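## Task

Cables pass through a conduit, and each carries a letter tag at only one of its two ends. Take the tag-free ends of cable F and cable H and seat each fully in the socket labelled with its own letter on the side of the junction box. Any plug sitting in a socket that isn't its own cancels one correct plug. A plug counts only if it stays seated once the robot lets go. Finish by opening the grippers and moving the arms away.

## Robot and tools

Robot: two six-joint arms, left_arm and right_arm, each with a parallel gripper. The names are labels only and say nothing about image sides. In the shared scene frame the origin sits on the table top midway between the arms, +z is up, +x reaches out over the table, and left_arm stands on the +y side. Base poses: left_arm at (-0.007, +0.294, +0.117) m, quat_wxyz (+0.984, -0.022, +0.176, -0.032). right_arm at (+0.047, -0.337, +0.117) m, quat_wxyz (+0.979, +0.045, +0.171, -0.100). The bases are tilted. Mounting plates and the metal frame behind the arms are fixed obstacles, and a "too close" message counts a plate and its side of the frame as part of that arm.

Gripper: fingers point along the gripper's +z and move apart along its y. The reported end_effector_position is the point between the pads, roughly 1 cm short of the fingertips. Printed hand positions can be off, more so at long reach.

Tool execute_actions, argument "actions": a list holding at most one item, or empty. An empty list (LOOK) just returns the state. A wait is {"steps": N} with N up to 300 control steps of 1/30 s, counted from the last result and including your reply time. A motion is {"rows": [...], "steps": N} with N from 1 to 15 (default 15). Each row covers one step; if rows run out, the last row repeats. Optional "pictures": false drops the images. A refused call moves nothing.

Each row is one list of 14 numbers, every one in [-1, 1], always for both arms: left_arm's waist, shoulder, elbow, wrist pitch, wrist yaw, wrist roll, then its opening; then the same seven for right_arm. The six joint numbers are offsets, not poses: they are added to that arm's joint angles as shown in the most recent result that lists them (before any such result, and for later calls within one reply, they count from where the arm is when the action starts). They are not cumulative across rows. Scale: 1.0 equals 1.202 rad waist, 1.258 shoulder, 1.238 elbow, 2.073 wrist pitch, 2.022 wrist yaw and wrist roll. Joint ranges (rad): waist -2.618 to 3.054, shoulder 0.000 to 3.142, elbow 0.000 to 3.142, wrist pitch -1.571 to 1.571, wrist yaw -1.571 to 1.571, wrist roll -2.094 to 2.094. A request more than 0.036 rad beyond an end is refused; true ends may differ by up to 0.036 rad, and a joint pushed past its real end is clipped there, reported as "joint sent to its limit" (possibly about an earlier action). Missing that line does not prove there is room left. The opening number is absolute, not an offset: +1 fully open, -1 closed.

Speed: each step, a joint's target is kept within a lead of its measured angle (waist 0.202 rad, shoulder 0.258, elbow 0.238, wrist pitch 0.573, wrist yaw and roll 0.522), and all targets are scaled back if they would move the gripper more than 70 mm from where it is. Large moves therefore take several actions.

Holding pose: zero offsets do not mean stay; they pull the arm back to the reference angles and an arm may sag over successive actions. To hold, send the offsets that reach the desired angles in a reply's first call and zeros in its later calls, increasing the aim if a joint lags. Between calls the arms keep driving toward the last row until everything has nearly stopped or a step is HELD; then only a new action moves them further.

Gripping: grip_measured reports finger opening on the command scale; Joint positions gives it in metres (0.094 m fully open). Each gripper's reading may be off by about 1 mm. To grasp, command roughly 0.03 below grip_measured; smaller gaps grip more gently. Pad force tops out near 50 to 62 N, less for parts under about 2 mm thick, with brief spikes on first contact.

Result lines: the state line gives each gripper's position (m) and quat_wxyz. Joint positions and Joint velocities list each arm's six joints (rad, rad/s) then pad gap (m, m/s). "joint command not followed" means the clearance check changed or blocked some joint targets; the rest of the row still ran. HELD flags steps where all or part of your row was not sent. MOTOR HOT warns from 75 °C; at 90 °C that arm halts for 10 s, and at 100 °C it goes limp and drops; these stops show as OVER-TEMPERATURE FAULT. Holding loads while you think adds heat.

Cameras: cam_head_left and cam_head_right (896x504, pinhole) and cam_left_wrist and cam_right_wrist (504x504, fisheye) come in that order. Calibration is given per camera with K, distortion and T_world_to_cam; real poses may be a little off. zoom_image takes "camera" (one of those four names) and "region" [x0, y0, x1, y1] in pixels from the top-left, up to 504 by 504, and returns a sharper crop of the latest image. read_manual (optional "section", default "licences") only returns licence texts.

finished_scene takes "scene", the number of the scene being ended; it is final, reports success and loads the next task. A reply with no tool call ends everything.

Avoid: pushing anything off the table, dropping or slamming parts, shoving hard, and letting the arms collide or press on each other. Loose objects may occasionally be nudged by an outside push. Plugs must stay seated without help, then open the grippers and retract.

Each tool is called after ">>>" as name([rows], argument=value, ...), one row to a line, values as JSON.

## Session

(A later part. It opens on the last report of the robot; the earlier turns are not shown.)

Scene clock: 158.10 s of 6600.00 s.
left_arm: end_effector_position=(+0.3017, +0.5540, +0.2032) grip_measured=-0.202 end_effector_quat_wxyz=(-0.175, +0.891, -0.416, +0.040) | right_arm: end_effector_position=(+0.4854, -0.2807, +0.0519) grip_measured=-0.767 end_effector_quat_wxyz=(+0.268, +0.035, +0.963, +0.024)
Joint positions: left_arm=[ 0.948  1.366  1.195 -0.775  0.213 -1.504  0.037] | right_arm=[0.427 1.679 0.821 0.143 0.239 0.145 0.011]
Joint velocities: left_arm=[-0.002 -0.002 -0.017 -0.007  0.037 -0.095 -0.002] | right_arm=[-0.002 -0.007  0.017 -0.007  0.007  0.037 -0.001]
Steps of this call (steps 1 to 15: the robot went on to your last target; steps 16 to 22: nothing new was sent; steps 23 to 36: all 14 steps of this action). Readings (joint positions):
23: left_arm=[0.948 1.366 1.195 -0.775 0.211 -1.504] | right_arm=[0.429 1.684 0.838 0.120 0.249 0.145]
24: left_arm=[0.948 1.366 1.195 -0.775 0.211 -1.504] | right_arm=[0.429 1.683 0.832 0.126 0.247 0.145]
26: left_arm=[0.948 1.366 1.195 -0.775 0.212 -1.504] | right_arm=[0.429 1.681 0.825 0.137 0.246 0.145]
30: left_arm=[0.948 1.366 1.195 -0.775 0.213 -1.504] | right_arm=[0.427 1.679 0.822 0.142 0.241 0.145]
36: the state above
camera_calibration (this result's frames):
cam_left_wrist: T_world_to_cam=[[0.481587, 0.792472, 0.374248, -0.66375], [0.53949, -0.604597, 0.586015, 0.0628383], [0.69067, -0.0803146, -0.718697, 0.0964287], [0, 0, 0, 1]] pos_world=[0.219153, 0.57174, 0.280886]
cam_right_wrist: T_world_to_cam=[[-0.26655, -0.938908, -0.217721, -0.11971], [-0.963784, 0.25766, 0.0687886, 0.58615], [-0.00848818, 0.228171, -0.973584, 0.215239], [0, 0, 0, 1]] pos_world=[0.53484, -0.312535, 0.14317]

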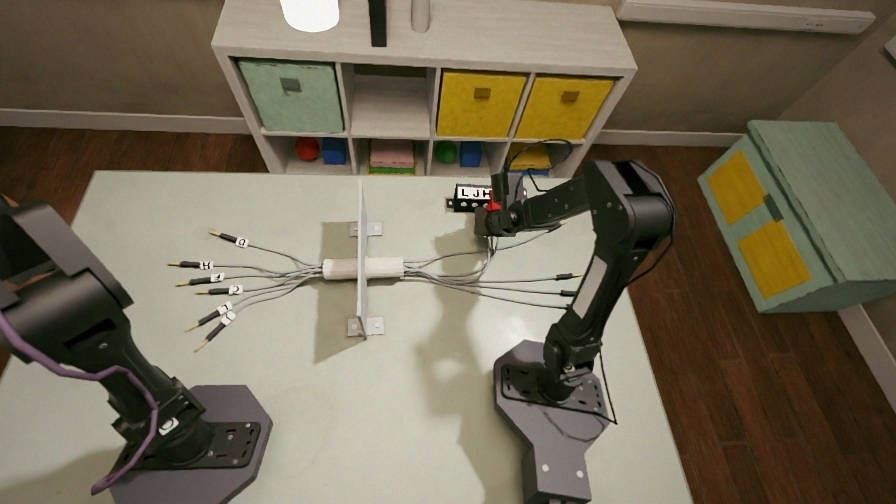

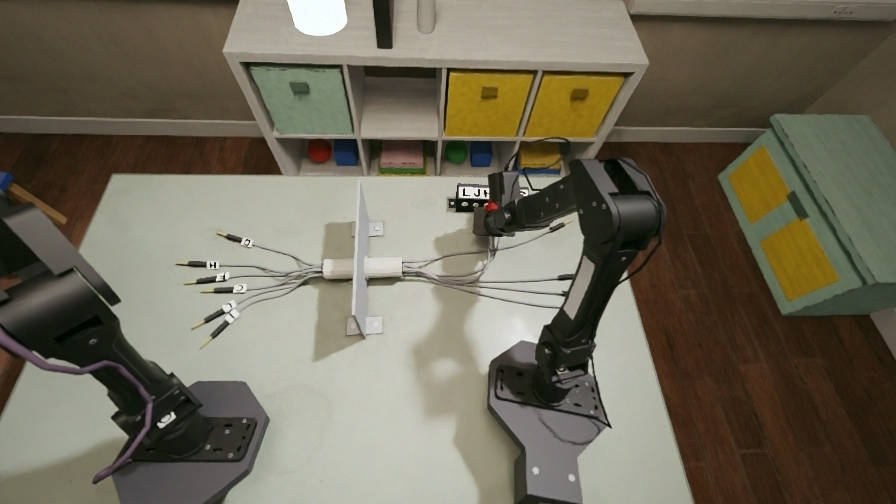

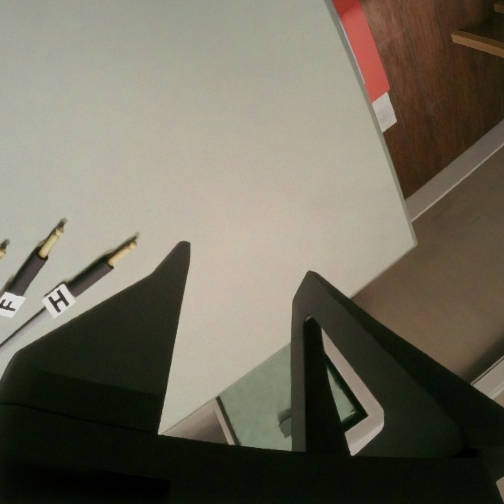

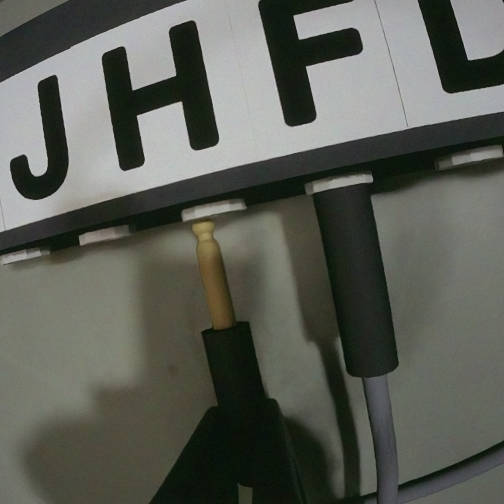

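>>> execute_actions([
  {"rows":[[0,0,0,0,0,0,-0.2,0,-0.03,-0.02,0.045,0,0,-0.83],[0,0,0,0,0,0,-0.2,0,-0.045,-0.025,0.045,0,0,-0.83],[0,0,0,0,0,0,-0.2,0,-0.052,-0.025,0.045,0.006,0,-0.83],[0,0,0,0,0,0,-0.2,0,-0.052,-0.025,0.045,0.012,0,-0.83],[0,0,0,0,0,0,-0.2,0,-0.052,-0.025,0.045,0.016,0,-0.83]],"steps":14},
])

Scene clock: 159.43 s of 6600.00 s.
left_arm: end_effector_position=(+0.3020, +0.5537, +0.2031) grip_measured=-0.202 end_effector_quat_wxyz=(-0.175, +0.891, -0.416, +0.041) | right_arm: end_effector_position=(+0.4857, -0.2854, +0.0579) grip_measured=-0.767 end_effector_quat_wxyz=(+0.283, +0.041, +0.958, +0.017)
Joint positions: left_arm=[ 0.948  1.366  1.195 -0.775  0.215 -1.504  0.037] | right_arm=[0.427 1.655 0.794 0.177 0.258 0.145 0.011]
Joint velocities: left_arm=[-0.017 -0.012 -0.007 -0.037 -0.022 -0.051  0.   ] | right_arm=[-0.007  0.012 -0.012 -0.007  0.022 -0.007  0.001]
Steps of this call (steps 1 to 15: the robot went on to your last target; steps 16 to 26: nothing new was sent; steps 27 to 40: all 14 steps of this action). Readings (joint positions):
27: left_arm=[0.948 1.366 1.195 -0.775 0.213 -1.504] | right_arm=[0.427 1.679 0.819 0.148 0.237 0.145]
28: left_arm=[0.948 1.366 1.195 -0.775 0.213 -1.504] | right_arm=[0.427 1.678 0.813 0.156 0.237 0.145]
30: left_arm=[0.948 1.366 1.195 -0.775 0.214 -1.504] | right_arm=[0.427 1.668 0.802 0.165 0.237 0.145]
34: left_arm=[0.948 1.366 1.195 -0.775 0.215 -1.504] | right_arm=[0.427 1.655 0.795 0.166 0.246 0.145]
40: the state above
camera_calibration (this result's frames):
cam_left_wrist: T_world_to_cam=[[0.481673, 0.792671, 0.373717, -0.663677], [0.538144, -0.604111, 0.58775, 0.0623056], [0.691659, -0.0819902, -0.717555, 0.0965909], [0, 0, 0, 1]] pos_world=[0.219338, 0.571636, 0.280716]
cam_right_wrist: T_world_to_cam=[[-0.275269, -0.936822, -0.215849, -0.118012], [-0.961033, 0.274068, 0.0360891, 0.592467], [0.0253482, 0.217372, -0.97576, 0.202851], [0, 0, 0, 1]] pos_world=[0.531753, -0.317027, 0.151079]

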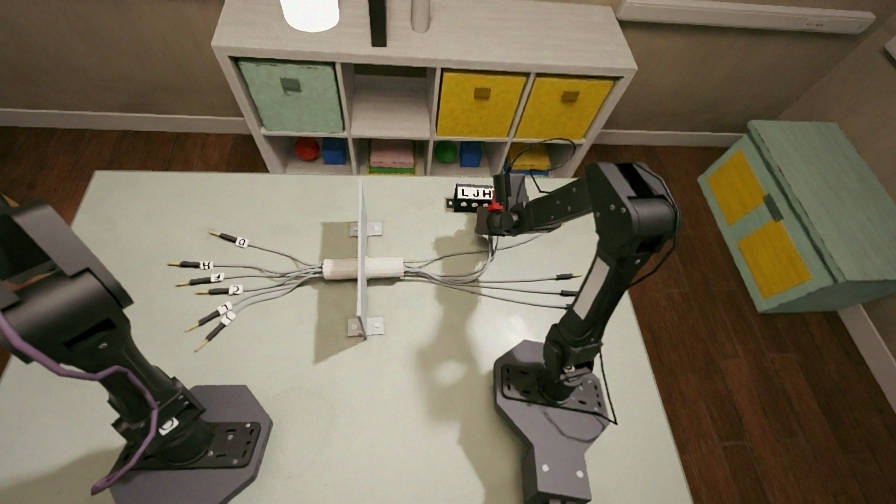

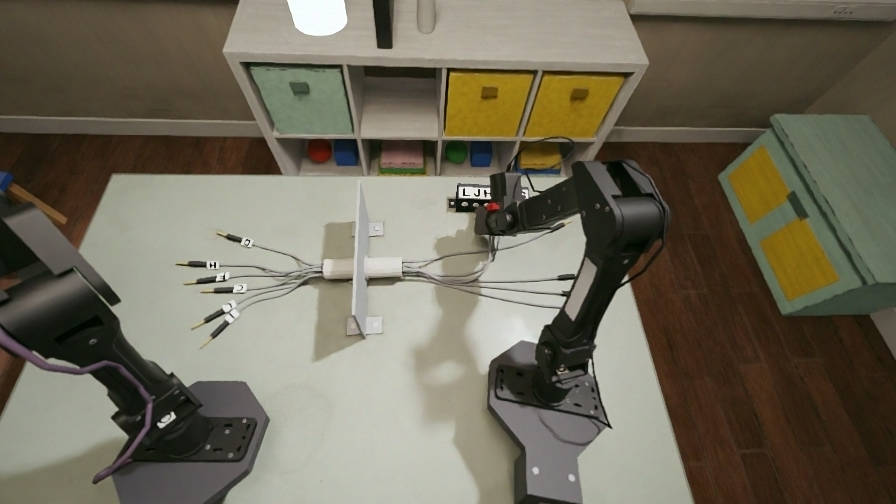

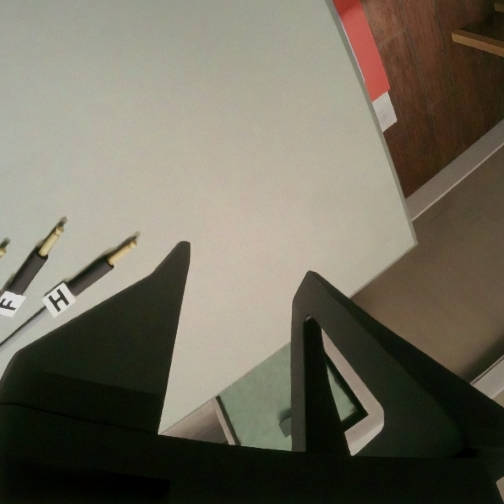

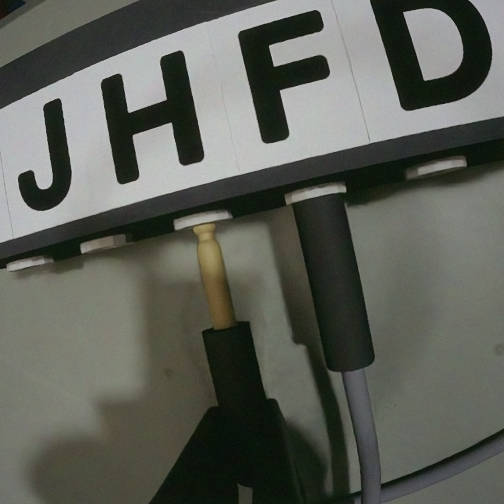

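>>> execute_actions([
  {"rows":[[0,0,0,0,0,0,-0.2,0,0,0.03,0.03,0.005,0,-0.83],[0,0,0,0,0,0,-0.2,0,0,0.045,0.04,0.005,0,-0.83],[0,0,0,0,0,0,-0.2,0,0,0.06,0.05,0.005,0,-0.83],[0,0,0,0,0,0,-0.2,0,0,0.075,0.06,0.005,0,-0.83]],"steps":14},
])

Scene clock: 160.70 s of 6600.00 s.
left_arm: end_effector_position=(+0.3022, +0.5534, +0.2031) grip_measured=-0.202 end_effector_quat_wxyz=(-0.175, +0.891, -0.417, +0.042) | right_arm: end_effector_position=(+0.4928, -0.2852, +0.0587) grip_measured=-0.767 end_effector_quat_wxyz=(+0.285, +0.043, +0.957, +0.014)
Joint positions: left_arm=[ 0.948  1.366  1.195 -0.775  0.217 -1.504  0.037] | right_arm=[0.427 1.671 0.822 0.17  0.265 0.145 0.011]
Joint velocities: left_arm=[-0.002  0.007 -0.022 -0.081 -0.022 -0.081  0.001] | right_arm=[-0.007 -0.012  0.012  0.037 -0.007 -0.037  0.   ]
Steps of this call (steps 1 to 15: the robot went on to your last target; steps 16 to 24: nothing new was sent; steps 25 to 38: all 14 steps of this action). Readings (joint positions):
25: left_arm=[0.948 1.366 1.195 -0.775 0.215 -1.504] | right_arm=[0.427 1.655 0.794 0.177 0.258 0.145]
26: left_arm=[0.948 1.366 1.195 -0.775 0.216 -1.504] | right_arm=[0.427 1.655 0.795 0.178 0.258 0.145]
28: left_arm=[0.948 1.366 1.195 -0.775 0.216 -1.504] | right_arm=[0.427 1.660 0.809 0.178 0.261 0.145]
32: left_arm=[0.948 1.366 1.195 -0.775 0.216 -1.504] | right_arm=[0.427 1.671 0.821 0.170 0.265 0.145]
38: the state above
camera_calibration (this result's frames):
cam_left_wrist: T_world_to_cam=[[0.481745, 0.792836, 0.373274, -0.663615], [0.537021, -0.603704, 0.589195, 0.0618615], [0.692481, -0.0833858, -0.716601, 0.0967251], [0, 0, 0, 1]] pos_world=[0.219492, 0.571549, 0.280575]
cam_right_wrist: T_world_to_cam=[[-0.278189, -0.936569, -0.213189, -0.114411], [-0.96003, 0.278247, 0.0303571, 0.600228], [0.0308878, 0.213113, -0.976539, 0.19949], [0, 0, 0, 1]] pos_world=[0.538247, -0.31668, 0.152198]

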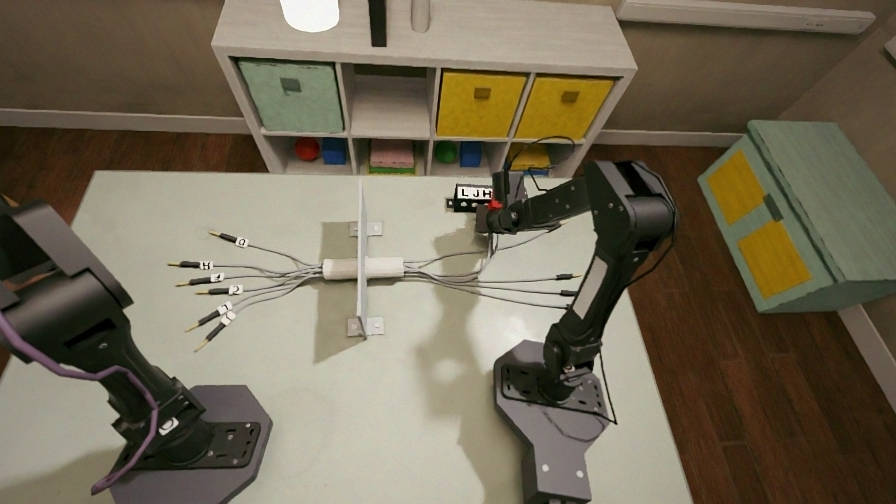

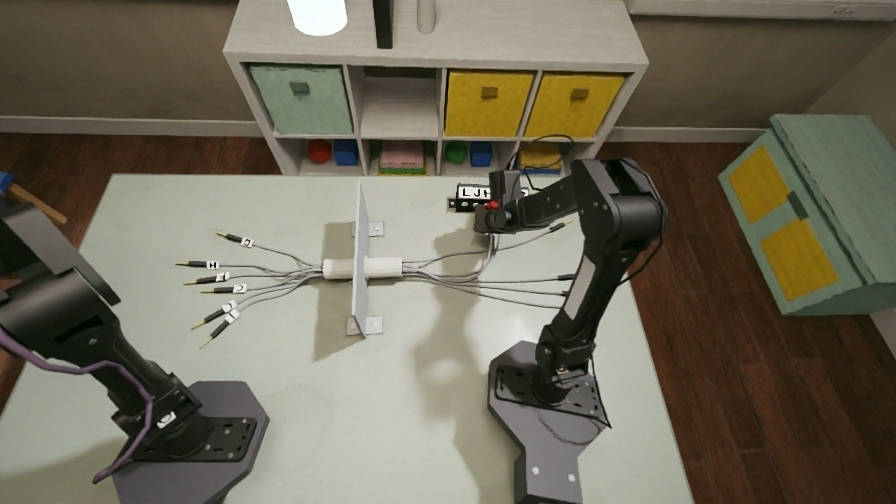

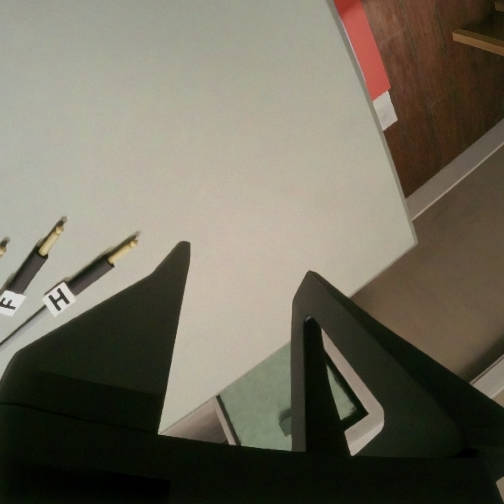

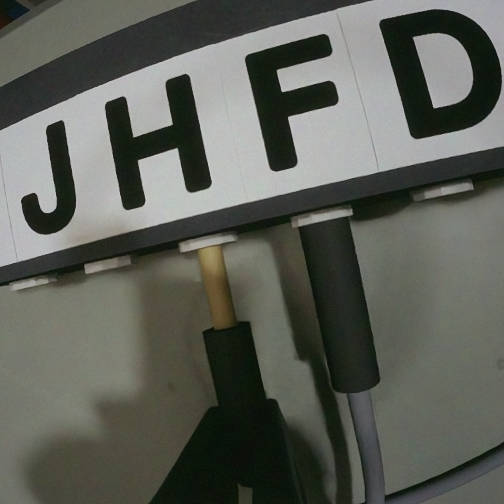

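Entering. Keep pushing.

>>> execute_actions([
  {"rows":[[0,0,0,0,0,0,-0.2,0,0,0.05,0.04,0,0,-0.83],[0,0,0,0,0,0,-0.2,0,0.005,0.07,0.05,0,0,-0.83],[0,0,0,0,0,0,-0.2,0,0.01,0.085,0.06,0,0,-0.83],[0,0,0,0,0,0,-0.2,0,0.015,0.1,0.07,0,0,-0.83]],"steps":14},
], pictures=false)

>>> execute_actions([
  {"rows":[[0,0,0,0,0,0,-0.2,0,0.01,0.07,0.07,0,0,-0.83],[0,0,0,0,0,0,-0.2,0,0.015,0.1,0.1,0,0,-0.83]],"steps":14},
])

Scene clock: 161.93 s of 6600.00 s.
left_arm: end_effector_position=(+0.3025, +0.5532, +0.2031) grip_measured=-0.202 end_effector_quat_wxyz=(-0.174, +0.891, -0.417, +0.043) | right_arm: end_effector_position=(+0.4988, -0.2853, +0.0576) grip_measured=-0.767 end_effector_quat_wxyz=(+0.278, +0.042, +0.960, +0.009)
Joint positions: left_arm=[ 0.948  1.366  1.195 -0.775  0.219 -1.504  0.037] | right_arm=[0.427 1.693 0.866 0.13  0.273 0.146 0.011]
Joint velocities: left_arm=[-0.002 -0.002 -0.007 -0.066  0.051 -0.022 -0.001] | right_arm=[-0.007  0.002 -0.012  0.007 -0.037 -0.007 -0.002]
Steps of this call (steps 1 to 15: the robot went on to your last target; steps 16 to 23: nothing new was sent; steps 24 to 37: all 14 steps of this action). Readings (joint positions):
24: left_arm=[0.948 1.366 1.195 -0.775 0.217 -1.504] | right_arm=[0.427 1.671 0.822 0.168 0.265 0.145]
25: left_arm=[0.948 1.366 1.195 -0.775 0.218 -1.504] | right_arm=[0.427 1.672 0.826 0.164 0.265 0.145]
27: left_arm=[0.948 1.366 1.195 -0.775 0.218 -1.504] | right_arm=[0.427 1.683 0.844 0.148 0.268 0.145]
31: left_arm=[0.948 1.366 1.195 -0.775 0.219 -1.504] | right_arm=[0.427 1.693 0.865 0.133 0.273 0.146]
37: the state above

Scene clock: 162.40 s of 6600.00 s.
left_arm: end_effector_position=(+0.3028, +0.5529, +0.2031) grip_measured=-0.202 end_effector_quat_wxyz=(-0.174, +0.891, -0.417, +0.044) | right_arm: end_effector_position=(+0.5084, -0.2855, +0.0572) grip_measured=-0.767 end_effector_quat_wxyz=(+0.280, +0.044, +0.959, +0.003)
Joint positions: left_arm=[ 0.948  1.366  1.195 -0.775  0.221 -1.504  0.037] | right_arm=[0.427 1.72  0.906 0.121 0.285 0.146 0.011]
Joint velocities: left_arm=[-0.012 -0.002  0.012  0.051 -0.051  0.022 -0.   ] | right_arm=[ 0.017 -0.007 -0.007  0.007 -0.007  0.007  0.   ]
Steps of this call (steps 1 to 14: all 14 steps of this action). Readings (joint positions):
1: left_arm=[0.948 1.366 1.195 -0.775 0.219 -1.504] | right_arm=[0.427 1.694 0.867 0.127 0.273 0.146]
2: left_arm=[0.948 1.366 1.195 -0.775 0.219 -1.504] | right_arm=[0.427 1.697 0.874 0.123 0.274 0.146]
4: left_arm=[0.948 1.366 1.195 -0.775 0.220 -1.504] | right_arm=[0.427 1.709 0.890 0.121 0.279 0.146]
8: left_arm=[0.948 1.366 1.195 -0.775 0.221 -1.504] | right_arm=[0.427 1.719 0.905 0.121 0.284 0.146]
14: the state above
camera_calibration (this result's frames):
cam_left_wrist: T_world_to_cam=[[0.481906, 0.793196, 0.372299, -0.663478], [0.534545, -0.602798, 0.592365, 0.0608837], [0.694283, -0.0864537, -0.714491, 0.0970175], [0, 0, 0, 1]] pos_world=[0.219832, 0.571356, 0.280265]
cam_right_wrist: T_world_to_cam=[[-0.288714, -0.938078, -0.191451, -0.106948], [-0.957197, 0.28709, 0.0367891, 0.616017], [0.0204526, 0.193878, -0.980812, 0.197673], [0, 0, 0, 1]] pos_world=[0.554729, -0.315502, 0.150742]

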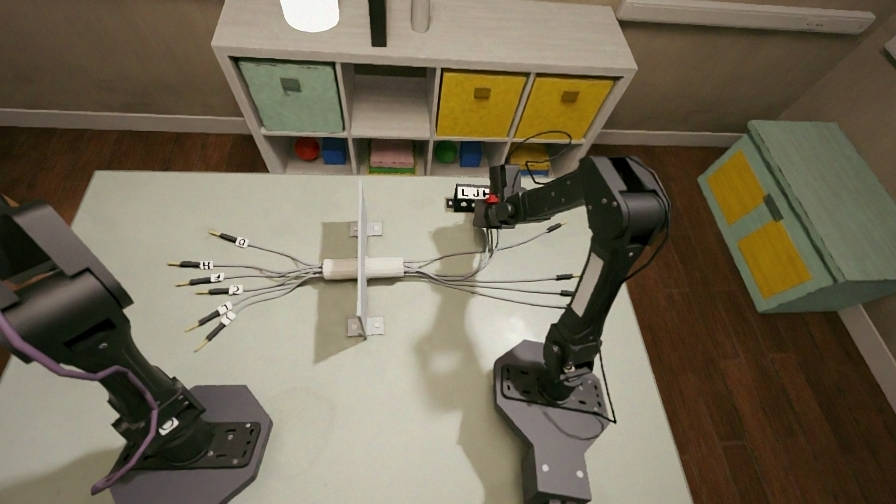

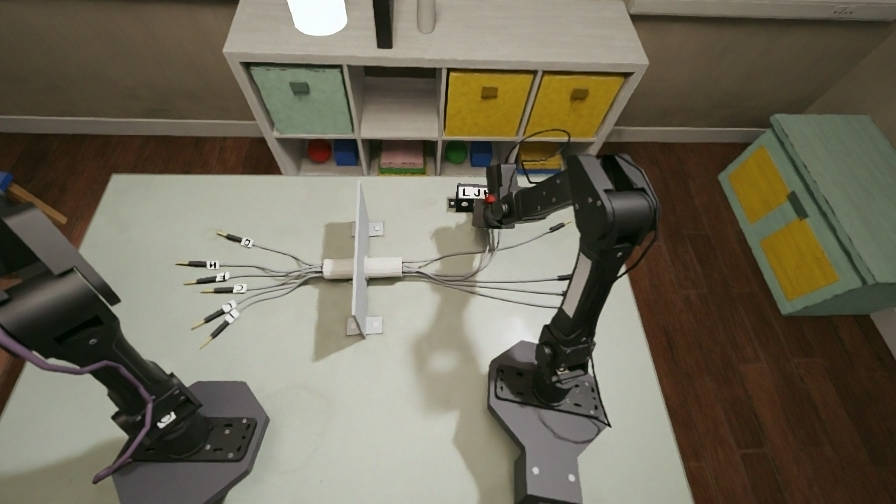

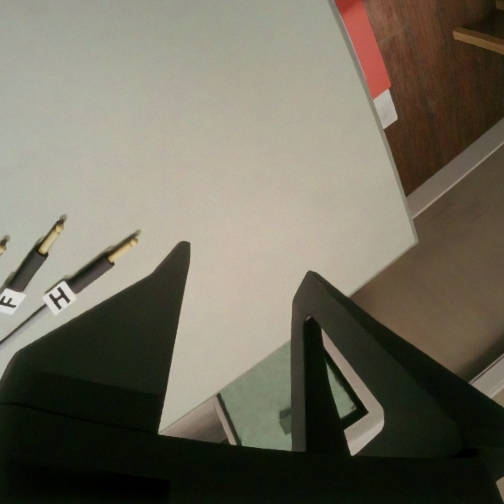

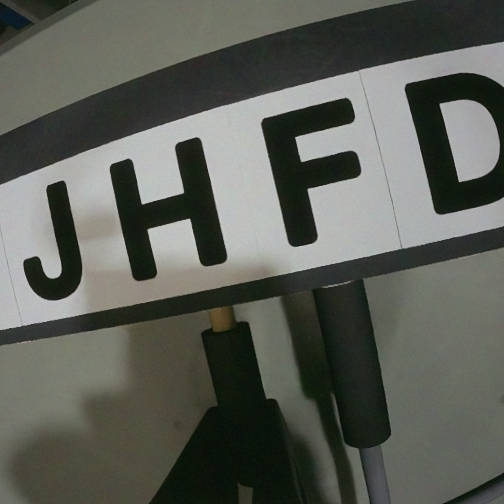

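>>> execute_actions([
  {"rows":[[0,0,0,0,0,0,-0.2,0,0.01,0.07,0.07,0,0,-0.83],[0,0,0,0,0,0,-0.2,0,0.015,0.1,0.1,0,0,-0.83]],"steps":14},
], pictures=false)

>>> execute_actions([
  {"rows":[[0,0,0,0,0,0,-0.2,0,0.01,0.08,0.1,0,0,-0.83],[0,0,0,0,0,0,-0.2,0,0.01,0.12,0.15,0,0,-0.83]],"steps":14},
])

Scene clock: 163.53 s of 6600.00 s.
left_arm: end_effector_position=(+0.3030, +0.5526, +0.2031) grip_measured=-0.202 end_effector_quat_wxyz=(-0.173, +0.891, -0.417, +0.045) | right_arm: end_effector_position=(+0.5152, -0.2861, +0.0567) grip_measured=-0.767 end_effector_quat_wxyz=(+0.279, +0.045, +0.959, -0.002)
Joint positions: left_arm=[ 0.948  1.366  1.195 -0.775  0.223 -1.504  0.037] | right_arm=[0.427 1.741 0.94  0.104 0.296 0.146 0.011]
Joint velocities: left_arm=[-0.002 -0.002 -0.002  0.037  0.037 -0.051 -0.   ] | right_arm=[-0.002 -0.022  0.007  0.051  0.066  0.007  0.   ]
Steps of this call (steps 1 to 15: the robot went on to your last target; steps 16 to 20: nothing new was sent; steps 21 to 34: all 14 steps of this action). Readings (joint positions):
21: left_arm=[0.948 1.366 1.195 -0.775 0.221 -1.504] | right_arm=[0.427 1.721 0.907 0.119 0.286 0.146]
22: left_arm=[0.948 1.366 1.195 -0.775 0.221 -1.504] | right_arm=[0.427 1.726 0.914 0.118 0.288 0.146]
24: left_arm=[0.948 1.366 1.195 -0.775 0.222 -1.504] | right_arm=[0.427 1.739 0.934 0.115 0.294 0.146]
28: left_arm=[0.948 1.366 1.195 -0.775 0.223 -1.504] | right_arm=[0.427 1.741 0.939 0.106 0.296 0.146]
34: the state above

Scene clock: 164.00 s of 6600.00 s.
left_arm: end_effector_position=(+0.3032, +0.5524, +0.2031) grip_measured=-0.202 end_effector_quat_wxyz=(-0.173, +0.891, -0.417, +0.045) | right_arm: end_effector_position=(+0.5154, -0.2863, +0.0570) grip_measured=-0.767 end_effector_quat_wxyz=(+0.272, +0.044, +0.961, -0.004)
Joint positions: left_arm=[ 0.948  1.366  1.195 -0.775  0.225 -1.504  0.037] | right_arm=[0.427 1.742 0.956 0.075 0.297 0.146 0.011]
Joint velocities: left_arm=[ 0.007  0.012  0.012 -0.066  0.007 -0.125 -0.002] | right_arm=[-0.007  0.012 -0.002  0.022 -0.066  0.007  0.   ]
Steps of this call (steps 1 to 14: all 14 steps of this action). Readings (joint positions):
1: left_arm=[0.948 1.366 1.195 -0.775 0.223 -1.504] | right_arm=[0.427 1.742 0.942 0.101 0.297 0.146]
2: left_arm=[0.948 1.366 1.195 -0.775 0.223 -1.504] | right_arm=[0.427 1.742 0.945 0.096 0.297 0.146]
4: left_arm=[0.948 1.366 1.195 -0.775 0.224 -1.504] | right_arm=[0.427 1.742 0.950 0.087 0.297 0.146]
8: left_arm=[0.948 1.366 1.195 -0.775 0.224 -1.504] | right_arm=[0.427 1.742 0.954 0.079 0.297 0.146]
14: the state above
camera_calibration (this result's frames):
cam_left_wrist: T_world_to_cam=[[0.482055, 0.793521, 0.371413, -0.663354], [0.532287, -0.601964, 0.595239, 0.0599938], [0.695912, -0.0892396, -0.712561, 0.0972797], [0, 0, 0, 1]] pos_world=[0.220141, 0.57118, 0.279985]
cam_right_wrist: T_world_to_cam=[[-0.294727, -0.93971, -0.173441, -0.10412], [-0.955569, 0.290749, 0.0485054, 0.622514], [0.00484669, 0.18003, -0.983649, 0.201734], [0, 0, 0, 1]] pos_world=[0.56319, -0.315156, 0.150181]

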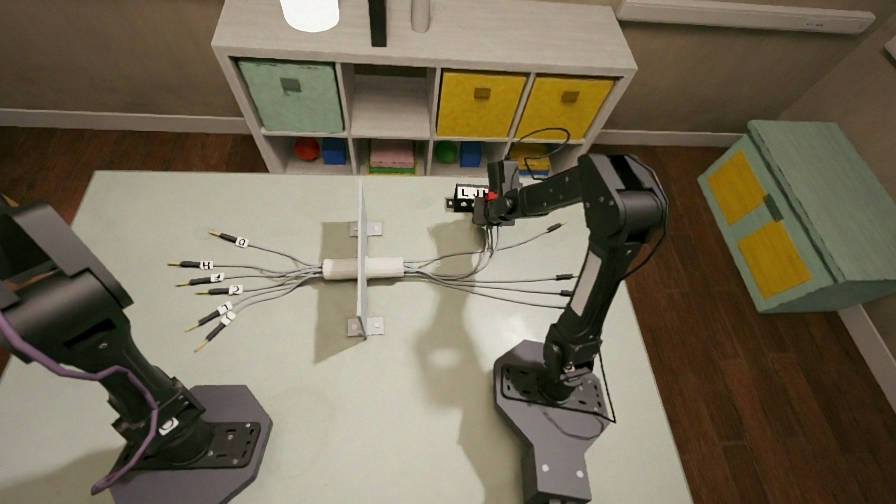

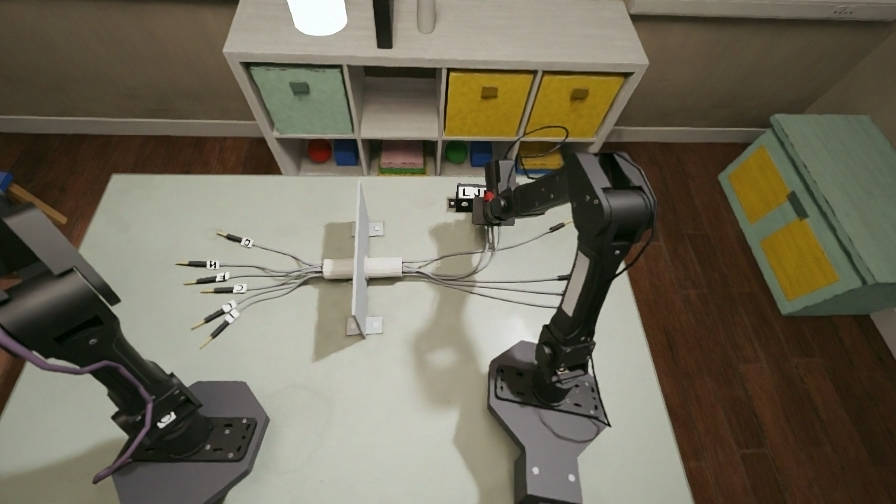

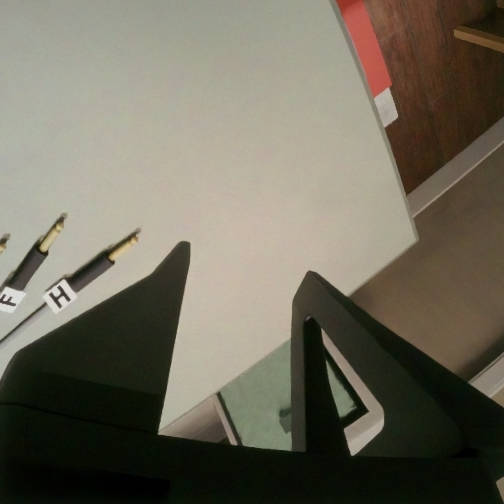

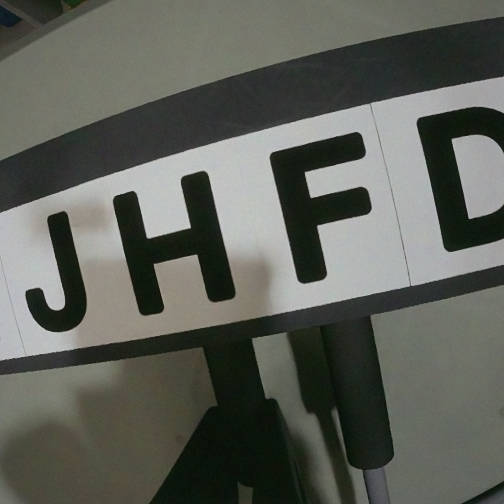

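Stalled; release and back off.

>>> execute_actions([
  {"rows":[[0,0,0,0,0,0,-0.2,0,0,0,0,0,0,-0.48],[0,0,0,0,0,0,-0.2,0,0,0,0,0,0,-0.48],[0,0,0,0,0,0,-0.2,0,0,0,0,0,0,-0.48],[0,0,0,0,0,0,-0.2,0,0,0,0,0,0,-0.48],[0,0,0,0,0,0,-0.2,0,0,0,0,0,0,-0.48],[0,0,0,0,0,0,-0.2,0.005,-0.04,-0.045,0.02,0,0,-0.48],[0,0,0,0,0,0,-0.2,0.01,-0.08,-0.09,0.03,0,0,-0.48],[0,0,0,0,0,0,-0.2,0.013,-0.125,-0.13,0.04,0,0,-0.48]],"steps":15},
])

Scene clock: 165.50 s of 6600.00 s.
left_arm: end_effector_position=(+0.3035, +0.5522, +0.2030) grip_measured=-0.202 end_effector_quat_wxyz=(-0.173, +0.891, -0.417, +0.046) | right_arm: end_effector_position=(+0.4880, -0.2943, +0.0713) grip_measured=-0.483 end_effector_quat_wxyz=(+0.288, +0.048, +0.957, -0.001)
Joint positions: left_arm=[ 0.948  1.366  1.195 -0.775  0.227 -1.504  0.037] | right_arm=[0.427 1.613 0.806 0.13  0.296 0.146 0.024]
Joint velocities: left_arm=[ 0.017  0.007  0.012 -0.066  0.007  0.051  0.001] | right_arm=[-0.017 -0.007 -0.017  0.066  0.007  0.022 -0.001]
Steps of this call (steps 1 to 15: the robot went on to your last target; steps 16 to 30: nothing new was sent; steps 31 to 45: all 15 steps of this action). Readings (joint positions):
31: left_arm=[0.948 1.366 1.195 -0.775 0.225 -1.504] | right_arm=[0.427 1.742 0.956 0.066 0.297 0.146]
32: left_arm=[0.948 1.366 1.195 -0.775 0.225 -1.504] | right_arm=[0.427 1.742 0.956 0.067 0.297 0.146]
34: left_arm=[0.948 1.366 1.195 -0.775 0.226 -1.504] | right_arm=[0.427 1.742 0.956 0.068 0.297 0.146]
38: left_arm=[0.948 1.366 1.195 -0.775 0.226 -1.504] | right_arm=[0.427 1.704 0.897 0.109 0.296 0.146]
45: the state above
camera_calibration (this result's frames):
cam_left_wrist: T_world_to_cam=[[0.482131, 0.793682, 0.370969, -0.663291], [0.531156, -0.601543, 0.596673, 0.0595486], [0.696723, -0.0906315, -0.711592, 0.0974096], [0, 0, 0, 1]] pos_world=[0.220296, 0.571092, 0.279845]
cam_right_wrist: T_world_to_cam=[[-0.294341, -0.936592, -0.190155, -0.115343], [-0.95493, 0.296212, 0.0191722, 0.601353], [0.0383697, 0.187228, -0.981567, 0.203004], [0, 0, 0, 1]] pos_world=[0.53251, -0.324165, 0.1658]

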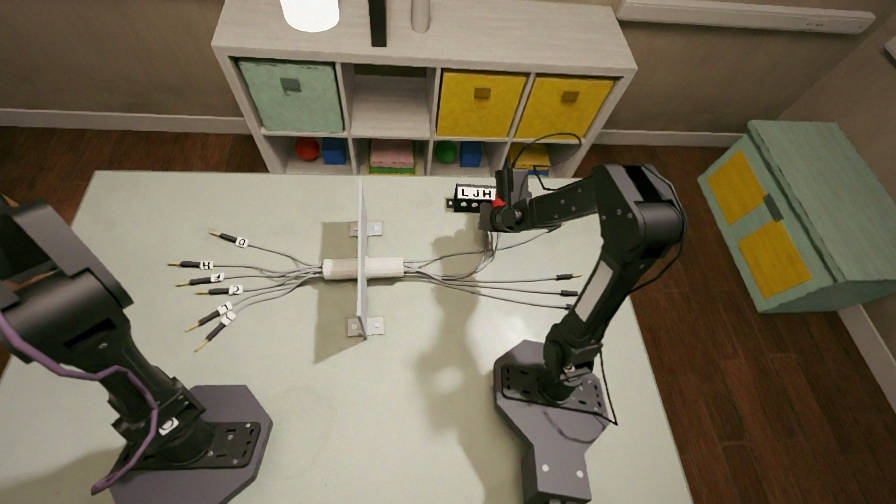

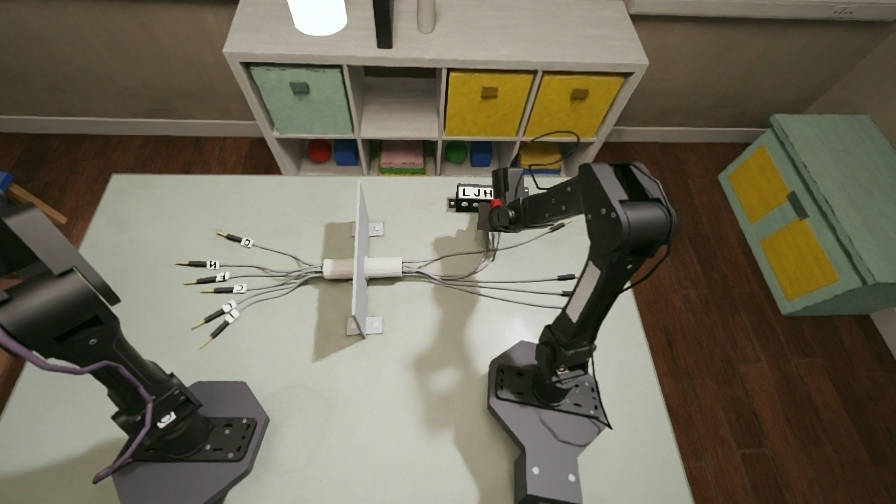

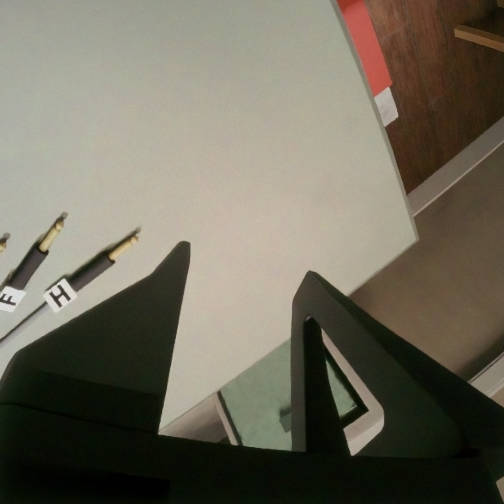

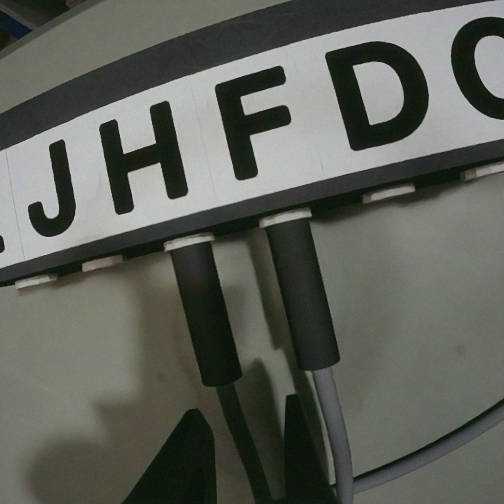

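Both seated. Retreat up and clear.

>>> execute_actions([
  {"rows":[[0,0,0,0,0,0,-0.2,0,-0.06,0,0,0,0,-0.45],[0,0,0,0,0,0,-0.2,0,-0.12,0,0,0,0,-0.45],[0,0,0,0,0,0,-0.2,0,-0.18,0,0,0,0,-0.45],[0,0,0,0,0,0,-0.2,-0.03,-0.24,0,0,0,0,-0.4],[0,0,0,0,0,0,-0.2,-0.07,-0.3,0,0,0,0,-0.3],[0,0,0,0,0,0,-0.2,-0.12,-0.36,0,0,0,0,-0.2],[0,0,0,0,0,0,-0.2,-0.17,-0.42,0,0,0,0,-0.2]],"steps":15},
])

Scene clock: 166.67 s of 6600.00 s.
left_arm: end_effector_position=(+0.3037, +0.5520, +0.2030) grip_measured=-0.202 end_effector_quat_wxyz=(-0.173, +0.891, -0.418, +0.047) | right_arm: end_effector_position=(+0.5132, -0.4107, +0.2745) grip_measured=-0.203 end_effector_quat_wxyz=(+0.517, +0.174, +0.837, -0.036)
Joint positions: left_arm=[ 0.948  1.366  1.195 -0.775  0.228 -1.504  0.037] | right_arm=[0.223 1.081 0.798 0.15  0.301 0.146 0.037]
Joint velocities: left_arm=[ 0.002 -0.007 -0.012  0.007 -0.066  0.051 -0.   ] | right_arm=[ 0.002 -0.042 -0.012  0.066 -0.066 -0.007 -0.001]
Steps of this call (steps 1 to 20: the robot went on to your last target; steps 21 to 35: all 15 steps of this action). Readings (joint positions):
21: left_arm=[0.948 1.366 1.195 -0.775 0.227 -1.504] | right_arm=[0.427 1.609 0.806 0.139 0.296 0.146]
22: left_arm=[0.948 1.366 1.195 -0.775 0.227 -1.504] | right_arm=[0.427 1.595 0.805 0.130 0.295 0.146]
24: left_arm=[0.948 1.366 1.195 -0.775 0.227 -1.504] | right_arm=[0.425 1.520 0.798 0.109 0.294 0.146]
28: left_arm=[0.948 1.366 1.195 -0.775 0.228 -1.504] | right_arm=[0.345 1.319 0.798 0.116 0.284 0.146]
35: the state above
camera_calibration (this result's frames):
cam_left_wrist: T_world_to_cam=[[0.482191, 0.793811, 0.370615, -0.66324], [0.530251, -0.601204, 0.597819, 0.0591922], [0.697371, -0.0917445, -0.710814, 0.0975128], [0, 0, 0, 1]] pos_world=[0.22042, 0.571021, 0.279734]
cam_right_wrist: T_world_to_cam=[[-0.404099, -0.841524, -0.358528, -0.0366796], [-0.728223, 0.533157, -0.430622, 0.76038], [0.55353, 0.0870744, -0.828265, 0.0756276], [0, 0, 0, 1]] pos_world=[0.497042, -0.442854, 0.376926]

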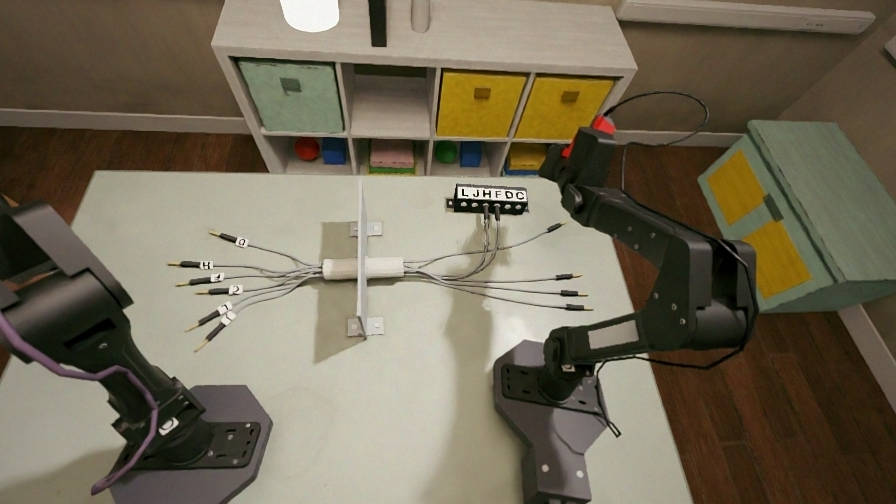

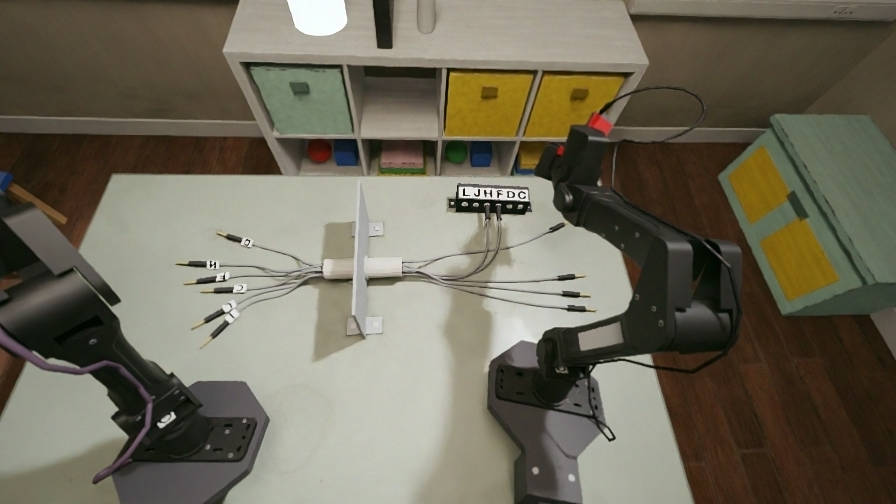

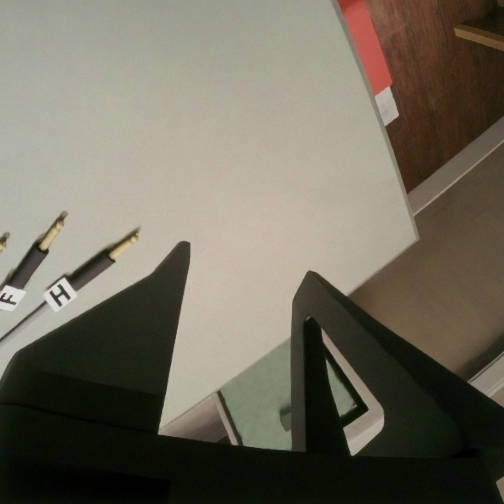

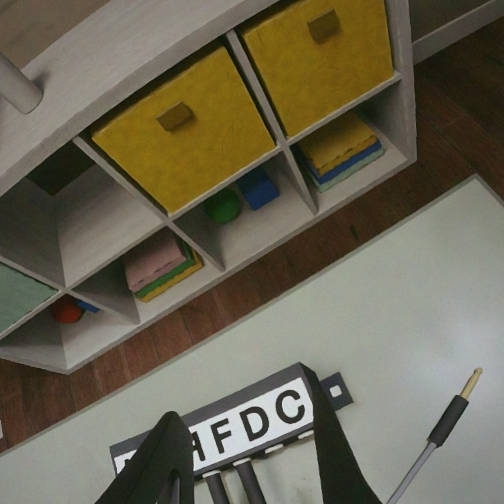

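>>> finished_scene(scene=1)

The scene is finished: the task was done.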